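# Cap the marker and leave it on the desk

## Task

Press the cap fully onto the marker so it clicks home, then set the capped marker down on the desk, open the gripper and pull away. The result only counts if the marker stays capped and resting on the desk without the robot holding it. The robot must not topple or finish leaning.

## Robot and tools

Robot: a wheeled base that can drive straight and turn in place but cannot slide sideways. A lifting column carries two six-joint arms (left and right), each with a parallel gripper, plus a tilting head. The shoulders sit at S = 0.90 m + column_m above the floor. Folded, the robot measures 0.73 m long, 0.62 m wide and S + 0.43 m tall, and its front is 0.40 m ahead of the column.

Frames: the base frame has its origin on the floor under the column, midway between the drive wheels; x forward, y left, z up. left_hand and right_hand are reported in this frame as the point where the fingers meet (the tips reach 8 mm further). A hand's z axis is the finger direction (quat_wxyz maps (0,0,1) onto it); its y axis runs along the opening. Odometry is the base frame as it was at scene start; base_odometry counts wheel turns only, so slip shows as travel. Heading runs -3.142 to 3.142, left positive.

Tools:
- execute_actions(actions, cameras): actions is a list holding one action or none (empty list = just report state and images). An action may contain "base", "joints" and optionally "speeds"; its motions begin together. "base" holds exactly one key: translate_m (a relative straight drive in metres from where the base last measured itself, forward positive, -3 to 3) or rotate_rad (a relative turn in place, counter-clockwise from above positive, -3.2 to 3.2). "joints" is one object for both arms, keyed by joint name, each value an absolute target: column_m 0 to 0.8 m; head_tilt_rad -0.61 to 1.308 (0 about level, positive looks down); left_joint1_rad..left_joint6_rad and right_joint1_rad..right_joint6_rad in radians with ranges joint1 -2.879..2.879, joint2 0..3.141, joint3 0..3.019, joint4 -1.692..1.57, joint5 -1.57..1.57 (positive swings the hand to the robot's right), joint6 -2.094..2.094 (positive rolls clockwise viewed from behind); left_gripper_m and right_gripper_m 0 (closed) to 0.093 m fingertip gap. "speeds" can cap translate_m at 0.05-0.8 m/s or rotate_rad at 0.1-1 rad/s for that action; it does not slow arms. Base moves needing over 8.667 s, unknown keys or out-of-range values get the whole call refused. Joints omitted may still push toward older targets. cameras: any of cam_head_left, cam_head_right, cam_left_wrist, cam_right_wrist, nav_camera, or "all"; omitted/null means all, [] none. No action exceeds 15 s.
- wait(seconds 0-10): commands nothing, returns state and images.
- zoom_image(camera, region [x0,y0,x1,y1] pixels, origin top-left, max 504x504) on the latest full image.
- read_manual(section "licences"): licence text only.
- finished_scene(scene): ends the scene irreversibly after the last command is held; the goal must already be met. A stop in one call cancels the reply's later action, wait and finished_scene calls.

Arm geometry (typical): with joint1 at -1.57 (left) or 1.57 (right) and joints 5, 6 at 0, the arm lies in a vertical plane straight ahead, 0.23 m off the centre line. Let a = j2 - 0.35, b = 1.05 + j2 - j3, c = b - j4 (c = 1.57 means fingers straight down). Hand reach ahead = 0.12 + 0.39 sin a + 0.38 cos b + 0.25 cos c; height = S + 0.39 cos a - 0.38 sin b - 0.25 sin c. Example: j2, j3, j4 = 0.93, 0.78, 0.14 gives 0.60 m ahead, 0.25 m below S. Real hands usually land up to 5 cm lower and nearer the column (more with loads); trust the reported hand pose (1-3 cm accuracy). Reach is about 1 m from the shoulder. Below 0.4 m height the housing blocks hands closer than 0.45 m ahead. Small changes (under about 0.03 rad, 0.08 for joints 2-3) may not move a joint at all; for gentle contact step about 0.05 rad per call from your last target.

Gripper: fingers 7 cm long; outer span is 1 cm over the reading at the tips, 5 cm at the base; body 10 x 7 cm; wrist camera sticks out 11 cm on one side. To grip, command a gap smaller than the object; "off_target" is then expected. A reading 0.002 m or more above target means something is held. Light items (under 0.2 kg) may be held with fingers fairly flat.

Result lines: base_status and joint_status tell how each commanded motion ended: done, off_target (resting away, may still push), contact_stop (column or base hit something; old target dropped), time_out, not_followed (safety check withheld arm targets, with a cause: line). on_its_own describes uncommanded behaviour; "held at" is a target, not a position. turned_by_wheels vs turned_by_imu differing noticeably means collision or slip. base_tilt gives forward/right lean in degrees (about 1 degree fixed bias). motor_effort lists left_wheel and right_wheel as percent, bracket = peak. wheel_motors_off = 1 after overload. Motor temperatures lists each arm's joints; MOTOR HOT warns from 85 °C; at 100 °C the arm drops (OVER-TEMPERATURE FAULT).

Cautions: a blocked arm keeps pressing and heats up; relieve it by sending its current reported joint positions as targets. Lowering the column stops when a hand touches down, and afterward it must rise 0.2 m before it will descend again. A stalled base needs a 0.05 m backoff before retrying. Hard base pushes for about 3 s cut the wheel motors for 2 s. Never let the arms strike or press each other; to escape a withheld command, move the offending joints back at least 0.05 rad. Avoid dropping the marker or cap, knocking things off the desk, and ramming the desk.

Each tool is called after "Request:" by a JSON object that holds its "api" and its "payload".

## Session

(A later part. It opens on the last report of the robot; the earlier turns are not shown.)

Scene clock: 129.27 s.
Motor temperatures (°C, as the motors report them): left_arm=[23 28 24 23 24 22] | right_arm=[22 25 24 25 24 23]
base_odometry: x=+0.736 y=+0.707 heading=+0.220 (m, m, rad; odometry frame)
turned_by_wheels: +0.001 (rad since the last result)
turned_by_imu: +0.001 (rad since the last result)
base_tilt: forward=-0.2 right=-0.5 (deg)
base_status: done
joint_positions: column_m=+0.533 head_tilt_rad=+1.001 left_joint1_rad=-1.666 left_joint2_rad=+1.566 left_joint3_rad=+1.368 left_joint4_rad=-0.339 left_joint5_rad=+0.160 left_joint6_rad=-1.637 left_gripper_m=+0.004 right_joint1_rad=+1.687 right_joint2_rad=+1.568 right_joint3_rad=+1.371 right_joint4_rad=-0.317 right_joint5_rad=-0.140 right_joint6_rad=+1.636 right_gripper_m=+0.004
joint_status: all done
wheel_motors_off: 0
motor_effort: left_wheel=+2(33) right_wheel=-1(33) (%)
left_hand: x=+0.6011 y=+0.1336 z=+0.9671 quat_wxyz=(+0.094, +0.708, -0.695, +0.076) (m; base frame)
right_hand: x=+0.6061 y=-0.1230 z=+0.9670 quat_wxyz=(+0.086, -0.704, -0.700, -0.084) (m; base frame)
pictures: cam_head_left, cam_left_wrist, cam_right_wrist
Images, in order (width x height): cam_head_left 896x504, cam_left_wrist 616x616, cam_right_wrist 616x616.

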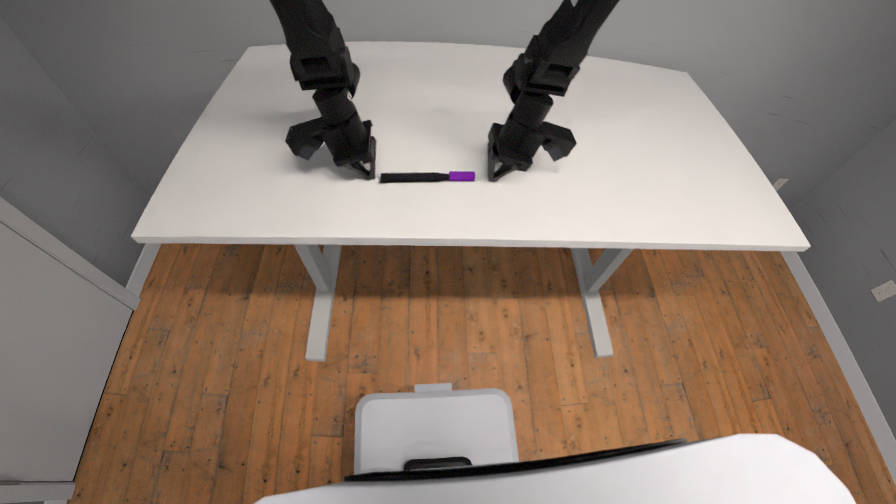

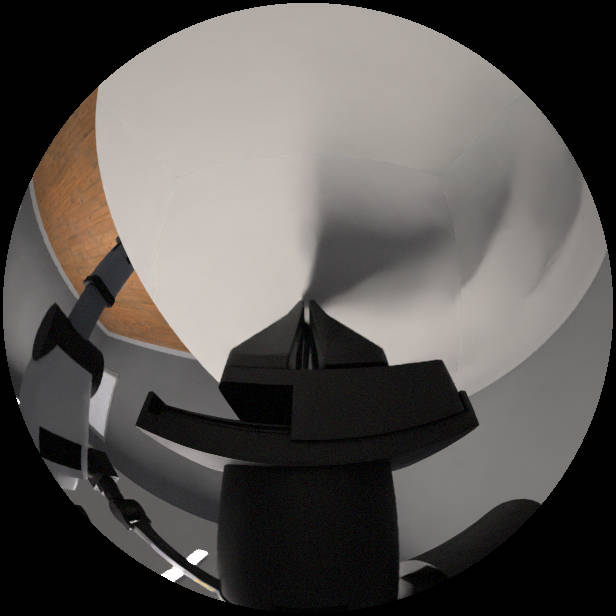

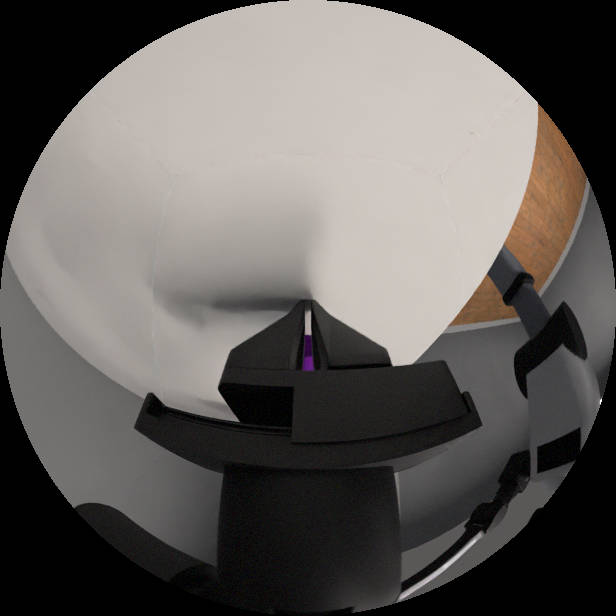

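Request:
{"api": "execute_actions", "payload": {"actions": [{"joints":{"left_joint1_rad":-1.715,"left_joint6_rad":-1.65,"right_joint1_rad":1.76,"right_joint6_rad":1.67,"right_joint5_rad":-0.12,"left_joint3_rad":1.35}}], "cameras": ["cam_head_left","cam_left_wrist"]}}

Request:
{"api": "zoom_image", "payload": {"camera": "cam_head_left", "region": [360, 140, 510, 200]}}

Scene clock: 131.57 s.
Motor temperatures (°C, as the motors report them): left_arm=[23 28 24 23 24 22] | right_arm=[22 25 24 25 24 23]
base_odometry: x=+0.736 y=+0.707 heading=+0.220 (m, m, rad; odometry frame)
turned_by_wheels: +0.000 (rad since the last result)
turned_by_imu: +0.001 (rad since the last result)
base_tilt: forward=-0.1 right=-0.5 (deg)
base_status: not commanded
joint_positions: column_m=+0.533 head_tilt_rad=+1.001 left_joint1_rad=-1.702 left_joint2_rad=+1.566 left_joint3_rad=+1.351 left_joint4_rad=-0.339 left_joint5_rad=+0.152 left_joint6_rad=-1.647 left_gripper_m=+0.004 right_joint1_rad=+1.752 right_joint2_rad=+1.568 right_joint3_rad=+1.371 right_joint4_rad=-0.317 right_joint5_rad=-0.108 right_joint6_rad=+1.661 right_gripper_m=+0.004
joint_status: all done
wheel_motors_off: 0
motor_effort: left_wheel=+2(3) right_wheel=-1(1) (%)
left_hand: x=+0.5894 y=+0.1114 z=+0.9680 quat_wxyz=(+0.109, +0.705, -0.697, +0.077) (m; base frame)
right_hand: x=+0.6028 y=-0.0854 z=+0.9726 quat_wxyz=(+0.096, -0.701, -0.701, -0.091) (m; base frame)
pictures: cam_head_left, cam_left_wrist
Images, in order (width x height): cam_head_left 896x504, cam_left_wrist 616x616.

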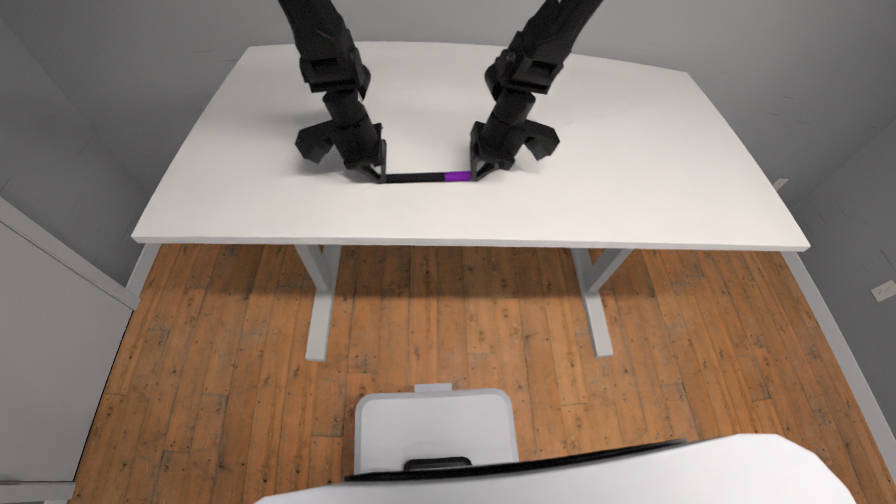

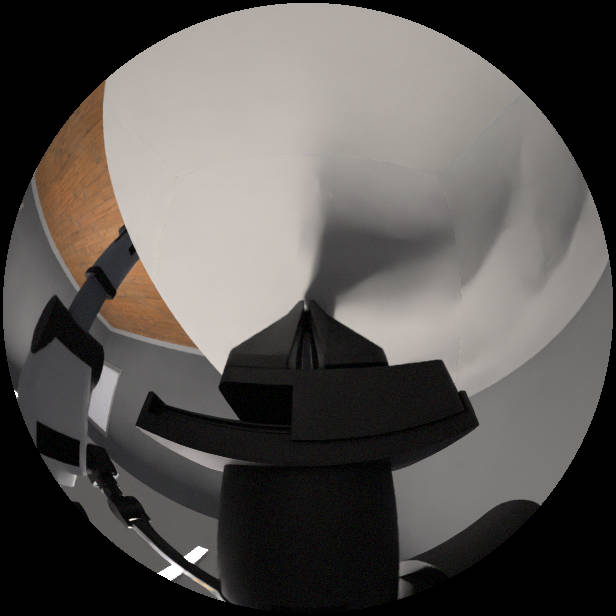

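Region (360, 140, 510, 200) of cam_head_left's 896x504 image, scaled by 3.360, with more detail than that image has; it fills the top 202 rows of this view, and the rest is white.

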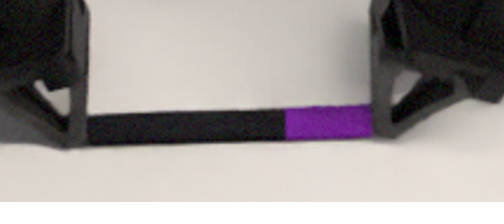

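Request:
{"api": "execute_actions", "payload": {"actions": [{"joints":{"column_m":0.529,"left_joint1_rad":-1.76,"left_joint5_rad":0.19,"right_joint1_rad":1.80,"right_joint5_rad":-0.15}}], "cameras": ["cam_head_left"]}}

Request:
{"api": "zoom_image", "payload": {"camera": "cam_head_left", "region": [360, 140, 510, 200]}}

Scene clock: 134.50 s.
Motor temperatures (°C, as the motors report them): left_arm=[23 28 24 23 24 22] | right_arm=[22 25 24 25 25 23]
base_odometry: x=+0.736 y=+0.707 heading=+0.220 (m, m, rad; odometry frame)
turned_by_wheels: +0.000 (rad since the last result)
turned_by_imu: +0.001 (rad since the last result)
base_tilt: forward=-0.1 right=-0.5 (deg)
base_status: not commanded
joint_positions: column_m=+0.529 head_tilt_rad=+1.001 left_joint1_rad=-1.702 left_joint2_rad=+1.564 left_joint3_rad=+1.351 left_joint4_rad=-0.339 left_joint5_rad=+0.162 left_joint6_rad=-1.647 left_gripper_m=+0.004 right_joint1_rad=+1.751 right_joint2_rad=+1.568 right_joint3_rad=+1.371 right_joint4_rad=-0.317 right_joint5_rad=-0.119 right_joint6_rad=+1.663 right_gripper_m=+0.004
joint_status: left_joint1_rad time_out (moved +0.000 of -0.058); right_joint1_rad time_out (moved +0.000 of +0.048); right_joint5_rad time_out (moved -0.011 of -0.042); the others done
wheel_motors_off: 0
on_its_own: left_joint1_rad reads -1.702 and still pushes toward -1.760 since a time_out; right_joint1_rad reads +1.751 and still pushes toward +1.800 since a time_out; right_joint5_rad reads -0.119 and still pushes toward -0.150 since a time_out
motor_effort: left_wheel=+2(2) right_wheel=+0(3) (%)
left_hand: x=+0.5900 y=+0.1098 z=+0.9652 quat_wxyz=(+0.112, +0.704, -0.696, +0.080) (m; base frame)
right_hand: x=+0.6027 y=-0.0838 z=+0.9690 quat_wxyz=(+0.100, -0.701, -0.700, -0.094) (m; base frame)
pictures: cam_head_left
Images, in order (width x height): cam_head_left 896x504.

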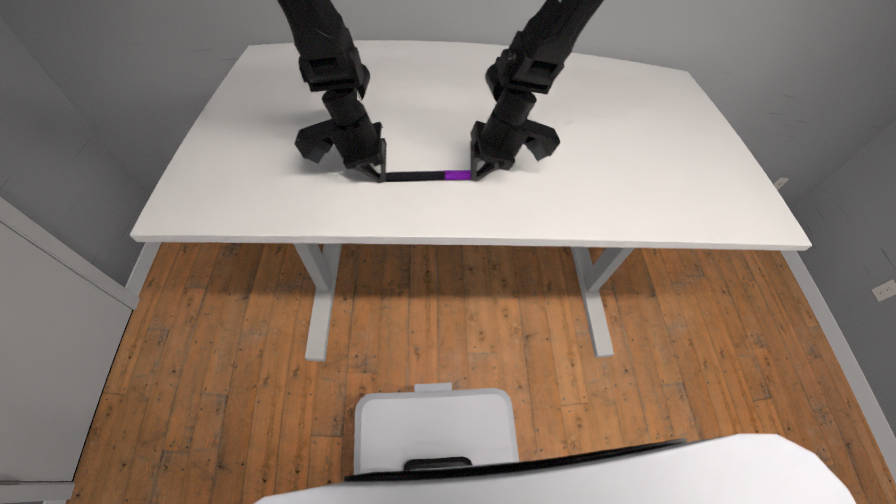

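Region (360, 140, 510, 200) of cam_head_left's 896x504 image, scaled by 3.360, with more detail than that image has; it fills the top 202 rows of this view, and the rest is white.

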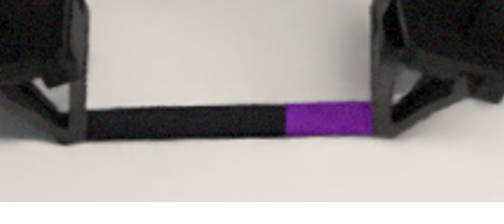

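Request:
{"api": "execute_actions", "payload": {"actions": [{"joints":{"left_joint1_rad":-1.80,"left_joint5_rad":0.225,"right_joint1_rad":1.845,"right_joint5_rad":-0.185}}], "cameras": ["cam_head_left"]}}

Request:
{"api": "zoom_image", "payload": {"camera": "cam_head_left", "region": [360, 140, 510, 200]}}

Scene clock: 137.50 s.
Motor temperatures (°C, as the motors report them): left_arm=[23 28 24 23 24 22] | right_arm=[22 25 25 25 26 23]
base_odometry: x=+0.736 y=+0.707 heading=+0.220 (m, m, rad; odometry frame)
turned_by_wheels: +0.000 (rad since the last result)
turned_by_imu: +0.001 (rad since the last result)
base_tilt: forward=-0.1 right=-0.5 (deg)
base_status: not commanded
joint_positions: column_m=+0.529 head_tilt_rad=+1.001 left_joint1_rad=-1.702 left_joint2_rad=+1.564 left_joint3_rad=+1.351 left_joint4_rad=-0.339 left_joint5_rad=+0.172 left_joint6_rad=-1.647 left_gripper_m=+0.004 right_joint1_rad=+1.751 right_joint2_rad=+1.568 right_joint3_rad=+1.371 right_joint4_rad=-0.317 right_joint5_rad=-0.130 right_joint6_rad=+1.666 right_gripper_m=+0.004
joint_status: left_joint1_rad time_out (moved +0.000 of -0.098); left_joint5_rad time_out (moved +0.010 of +0.063); right_joint1_rad time_out (moved +0.000 of +0.094); right_joint5_rad time_out (moved -0.011 of -0.066)
wheel_motors_off: 0
on_its_own: left_joint1_rad reads -1.702 and still pushes toward -1.800 since a time_out; left_joint5_rad reads +0.172 and still pushes toward +0.225 since a time_out; right_joint1_rad reads +1.751 and still pushes toward +1.845 since a time_out; right_joint5_rad reads -0.130 and still pushes toward -0.185 since a time_out
motor_effort: left_wheel=+2(2) right_wheel=-1(0) (%)
left_hand: x=+0.5899 y=+0.1081 z=+0.9657 quat_wxyz=(+0.116, +0.704, -0.696, +0.084) (m; base frame)
right_hand: x=+0.6025 y=-0.0820 z=+0.9696 quat_wxyz=(+0.105, -0.701, -0.698, -0.097) (m; base frame)
pictures: cam_head_left
Images, in order (width x height): cam_head_left 896x504.

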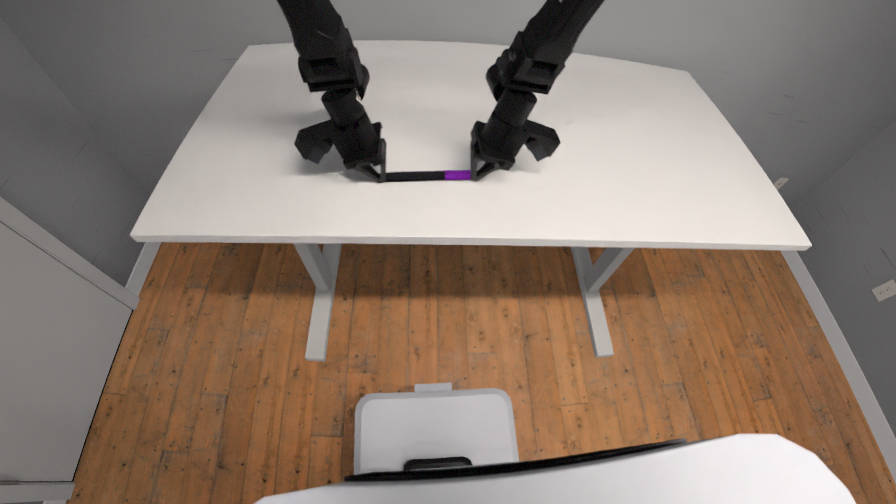

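Region (360, 140, 510, 200) of cam_head_left's 896x504 image, scaled by 3.360, with more detail than that image has; it fills the top 202 rows of this view, and the rest is white.

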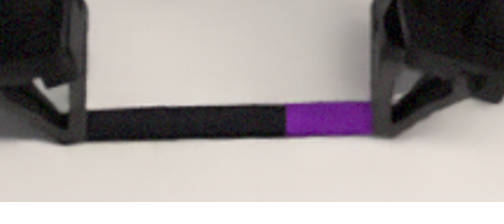

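Request:
{"api": "execute_actions", "payload": {"actions": [{"joints":{"left_joint1_rad":-1.84,"left_joint5_rad":0.27,"right_joint1_rad":1.885,"right_joint5_rad":-0.23}}], "cameras": ["cam_head_left"]}}

Request:
{"api": "zoom_image", "payload": {"camera": "cam_head_left", "region": [420, 155, 490, 190]}}

Scene clock: 141.57 s.
Motor temperatures (°C, as the motors report them): left_arm=[23 28 24 23 26 22] | right_arm=[23 25 25 25 28 23]
base_odometry: x=+0.736 y=+0.707 heading=+0.220 (m, m, rad; odometry frame)
turned_by_wheels: +0.000 (rad since the last result)
turned_by_imu: +0.001 (rad since the last result)
base_tilt: forward=-0.1 right=-0.5 (deg)
base_status: not commanded
joint_positions: column_m=+0.529 head_tilt_rad=+1.001 left_joint1_rad=-1.702 left_joint2_rad=+1.564 left_joint3_rad=+1.351 left_joint4_rad=-0.339 left_joint5_rad=+0.190 left_joint6_rad=-1.647 left_gripper_m=+0.004 right_joint1_rad=+1.748 right_joint2_rad=+1.568 right_joint3_rad=+1.371 right_joint4_rad=-0.317 right_joint5_rad=-0.149 right_joint6_rad=+1.667 right_gripper_m=+0.004
joint_status: left_joint1_rad time_out (moved +0.000 of -0.138); left_joint5_rad time_out (moved +0.018 of +0.098); right_joint1_rad time_out (moved -0.003 of +0.134); right_joint5_rad time_out (moved -0.018 of -0.100)
wheel_motors_off: 0
on_its_own: left_joint1_rad reads -1.702 and still pushes toward -1.840 since a time_out; left_joint5_rad reads +0.190 and still pushes toward +0.265 since a time_out; right_joint1_rad reads +1.748 and still pushes toward +1.885 since a time_out; right_joint5_rad reads -0.149 and still pushes toward -0.224 since a time_out
motor_effort: left_wheel=+2(2) right_wheel=-2(2) (%)
left_hand: x=+0.5897 y=+0.1051 z=+0.9666 quat_wxyz=(+0.122, +0.703, -0.695, +0.090) (m; base frame)
right_hand: x=+0.6025 y=-0.0813 z=+0.9700 quat_wxyz=(+0.111, -0.702, -0.697, -0.102) (m; base frame)
pictures: cam_head_left
Images, in order (width x height): cam_head_left 896x504.

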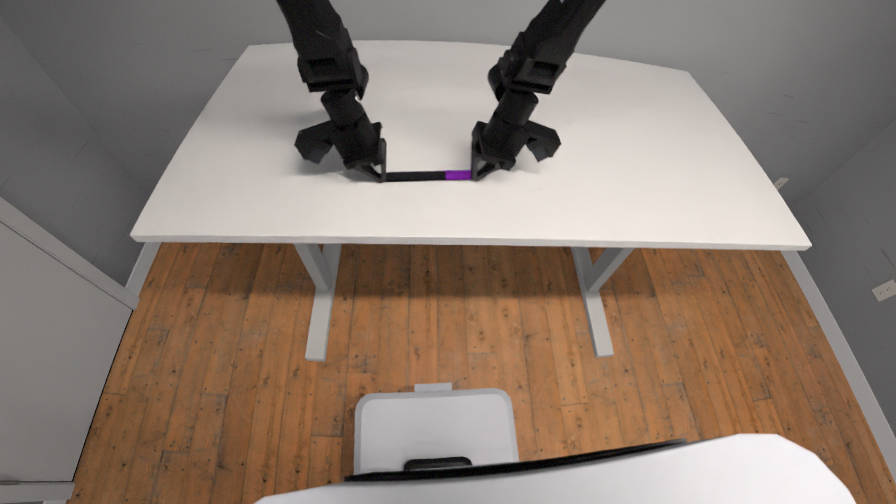

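Region (420, 155, 490, 190) of cam_head_left's 896x504 image, scaled by 7.200, with more detail than that image has.

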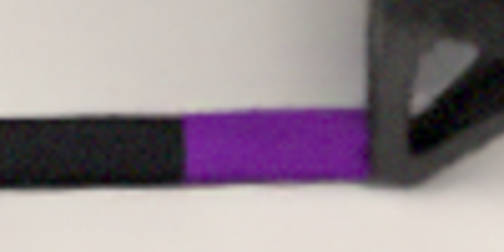

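Request:
{"api": "execute_actions", "payload": {"actions": [{"joints":{"left_joint1_rad":-1.66,"left_joint5_rad":0.16,"right_joint1_rad":1.70,"right_joint5_rad":-0.13,"column_m":0.533}}], "cameras": []}}

Request:
{"api": "execute_actions", "payload": {"actions": [{"joints":{"column_m":0.57}}], "cameras": []}}

Request:
{"api": "execute_actions", "payload": {"actions": [{"joints":{"left_joint1_rad":-1.57,"left_joint5_rad":0,"left_joint2_rad":1.45,"right_joint2_rad":1.52,"right_joint1_rad":1.78,"right_joint5_rad":0.18,"right_joint6_rad":-1.45}}], "cameras": ["cam_head_left","cam_right_wrist"]}}

Request:
{"api": "zoom_image", "payload": {"camera": "cam_right_wrist", "region": [230, 30, 400, 300]}}

Request:
{"api": "zoom_image", "payload": {"camera": "cam_head_left", "region": [370, 160, 490, 220]}}

Scene clock: 144.30 s.
Motor temperatures (°C, as the motors report them): left_arm=[23 28 24 23 27 22] | right_arm=[23 25 25 25 29 23]
base_odometry: x=+0.736 y=+0.707 heading=+0.220 (m, m, rad; odometry frame)
turned_by_wheels: +0.000 (rad since the last result)
turned_by_imu: +0.001 (rad since the last result)
base_tilt: forward=-0.1 right=-0.5 (deg)
base_status: not commanded
joint_positions: column_m=+0.533 head_tilt_rad=+1.001 left_joint1_rad=-1.664 left_joint2_rad=+1.564 left_joint3_rad=+1.350 left_joint4_rad=-0.339 left_joint5_rad=+0.162 left_joint6_rad=-1.647 left_gripper_m=+0.004 right_joint1_rad=+1.697 right_joint2_rad=+1.568 right_joint3_rad=+1.371 right_joint4_rad=-0.317 right_joint5_rad=-0.129 right_joint6_rad=+1.667 right_gripper_m=+0.004
joint_status: all done
wheel_motors_off: 0
motor_effort: left_wheel=+2(2) right_wheel=-1(1) (%)
left_hand: x=+0.5910 y=+0.1351 z=+0.9655 quat_wxyz=(+0.100, +0.713, -0.691, +0.069) (m; base frame)
right_hand: x=+0.6060 y=-0.1187 z=+0.9674 quat_wxyz=(+0.086, -0.714, -0.690, -0.082) (m; base frame)
pictures: none
No camera images: the call's "cameras" was empty. Leave "cameras" out to get every camera's image.

Scene clock: 145.37 s.
Motor temperatures (°C, as the motors report them): left_arm=[23 28 24 23 27 22] | right_arm=[23 25 25 25 29 23]
base_odometry: x=+0.736 y=+0.707 heading=+0.220 (m, m, rad; odometry frame)
turned_by_wheels: +0.000 (rad since the last result)
turned_by_imu: +0.000 (rad since the last result)
base_tilt: forward=-0.1 right=-0.5 (deg)
base_status: not commanded
joint_positions: column_m=+0.570 head_tilt_rad=+1.001 left_joint1_rad=-1.664 left_joint2_rad=+1.564 left_joint3_rad=+1.350 left_joint4_rad=-0.339 left_joint5_rad=+0.162 left_joint6_rad=-1.647 left_gripper_m=+0.004 right_joint1_rad=+1.697 right_joint2_rad=+1.568 right_joint3_rad=+1.371 right_joint4_rad=-0.317 right_joint5_rad=-0.129 right_joint6_rad=+1.667 right_gripper_m=+0.004
joint_status: all done
wheel_motors_off: 0
motor_effort: left_wheel=+2(2) right_wheel=-1(2) (%)
left_hand: x=+0.5910 y=+0.1351 z=+1.0025 quat_wxyz=(+0.100, +0.713, -0.691, +0.069) (m; base frame)
right_hand: x=+0.6060 y=-0.1187 z=+1.0044 quat_wxyz=(+0.086, -0.714, -0.690, -0.082) (m; base frame)
pictures: none
No camera images: the call's "cameras" was empty. Leave "cameras" out to get every camera's image.

Scene clock: 147.70 s.
Motor temperatures (°C, as the motors report them): left_arm=[23 28 24 23 27 22] | right_arm=[23 25 25 25 29 23]
base_odometry: x=+0.736 y=+0.707 heading=+0.220 (m, m, rad; odometry frame)
turned_by_wheels: +0.000 (rad since the last result)
turned_by_imu: +0.001 (rad since the last result)
base_tilt: forward=-0.2 right=-0.5 (deg)
base_status: not commanded
joint_positions: column_m=+0.570 head_tilt_rad=+1.001 left_joint1_rad=-1.559 left_joint2_rad=+1.439 left_joint3_rad=+1.345 left_joint4_rad=-0.339 left_joint5_rad=-0.001 left_joint6_rad=-1.647 left_gripper_m=+0.004 right_joint1_rad=+1.785 right_joint2_rad=+1.540 right_joint3_rad=+1.371 right_joint4_rad=-0.317 right_joint5_rad=+0.178 right_joint6_rad=-1.441 right_gripper_m=+0.004
joint_status: all done
wheel_motors_off: 0
motor_effort: left_wheel=+2(2) right_wheel=-4(2) (%)
left_hand: x=+0.6466 y=+0.2322 z=+1.0570 quat_wxyz=(-0.035, +0.735, -0.677, +0.029) (m; base frame)
right_hand: x=+0.6186 y=-0.1126 z=+1.0200 quat_wxyz=(-0.020, +0.696, -0.717, +0.011) (m; base frame)
pictures: cam_head_left, cam_right_wrist
Images, in order (width x height): cam_head_left 896x504, cam_right_wrist 616x616.

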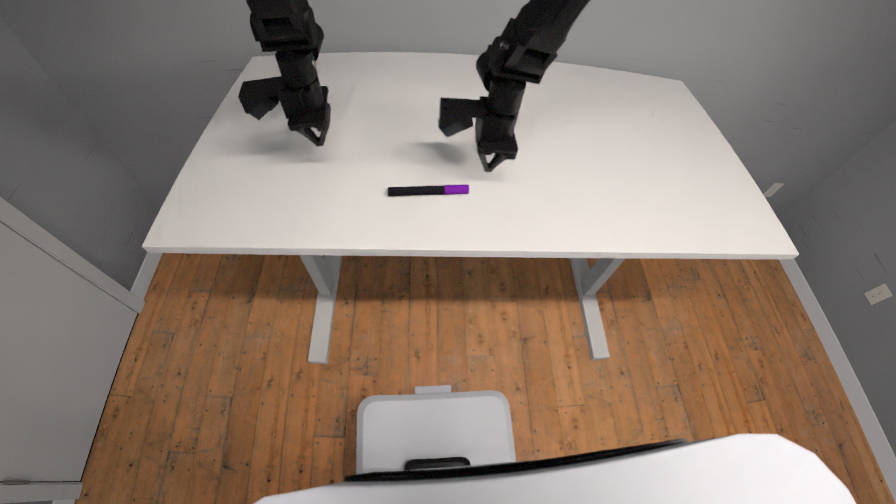

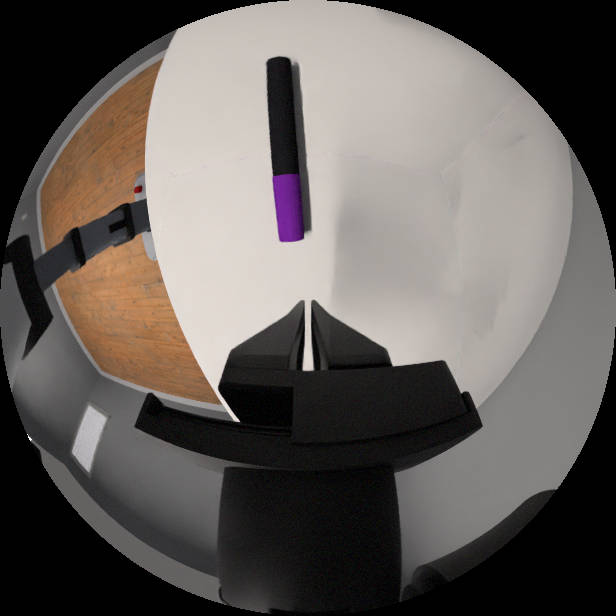

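Region (230, 30, 400, 300) of cam_right_wrist's 616x616 image, scaled by 1.867, with more detail than that image has; it fills the left 317 columns of this view, and the rest is white.

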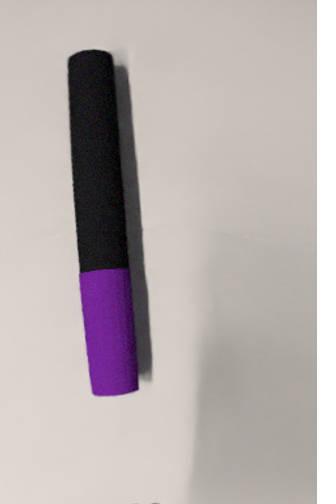

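Region (370, 160, 490, 220) of cam_head_left's 896x504 image, scaled by 4.200, with more detail than that image has.

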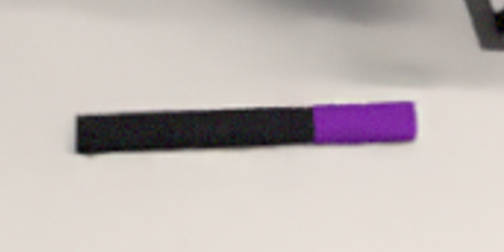

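Flush. Backing away.

Request:
{"api": "execute_actions", "payload": {"actions": [{"base":{"translate_m":-0.5},"joints":{"column_m":0.62}}], "cameras": ["cam_head_left"]}}

Request:
{"api": "finished_scene", "payload": {"scene": 1}}

Scene clock: 151.67 s.
Motor temperatures (°C, as the motors report them): left_arm=[23 28 24 23 26 22] | right_arm=[23 26 25 25 28 23]
base_odometry: x=+0.248 y=+0.598 heading=+0.220 (m, m, rad; odometry frame)
turned_by_wheels: -0.001 (rad since the last result)
turned_by_imu: +0.001 (rad since the last result)
base_tilt: forward=-0.1 right=-0.5 (deg)
base_status: done
joint_positions: column_m=+0.620 head_tilt_rad=+1.001 left_joint1_rad=-1.560 left_joint2_rad=+1.439 left_joint3_rad=+1.343 left_joint4_rad=-0.339 left_joint5_rad=-0.001 left_joint6_rad=-1.647 left_gripper_m=+0.004 right_joint1_rad=+1.785 right_joint2_rad=+1.537 right_joint3_rad=+1.368 right_joint4_rad=-0.317 right_joint5_rad=+0.178 right_joint6_rad=-1.441 right_gripper_m=+0.004
joint_status: all done
wheel_motors_off: 0
motor_effort: left_wheel=+0(37) right_wheel=-1(59) (%)
left_hand: x=+0.6453 y=+0.2319 z=+1.1064 quat_wxyz=(-0.034, +0.735, -0.677, +0.028) (m; base frame)
right_hand: x=+0.6182 y=-0.1128 z=+1.0710 quat_wxyz=(-0.020, +0.696, -0.717, +0.011) (m; base frame)
pictures: cam_head_left
Images, in order (width x height): cam_head_left 896x504.

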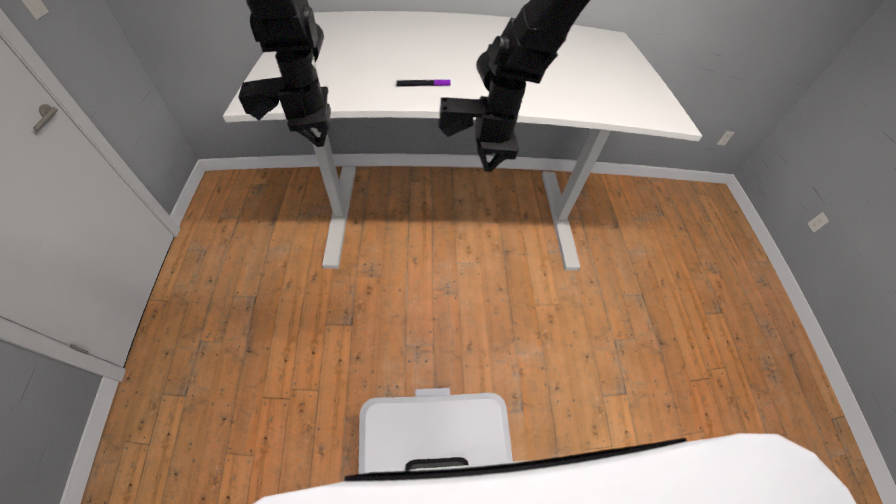

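The scene is finished: the task was done.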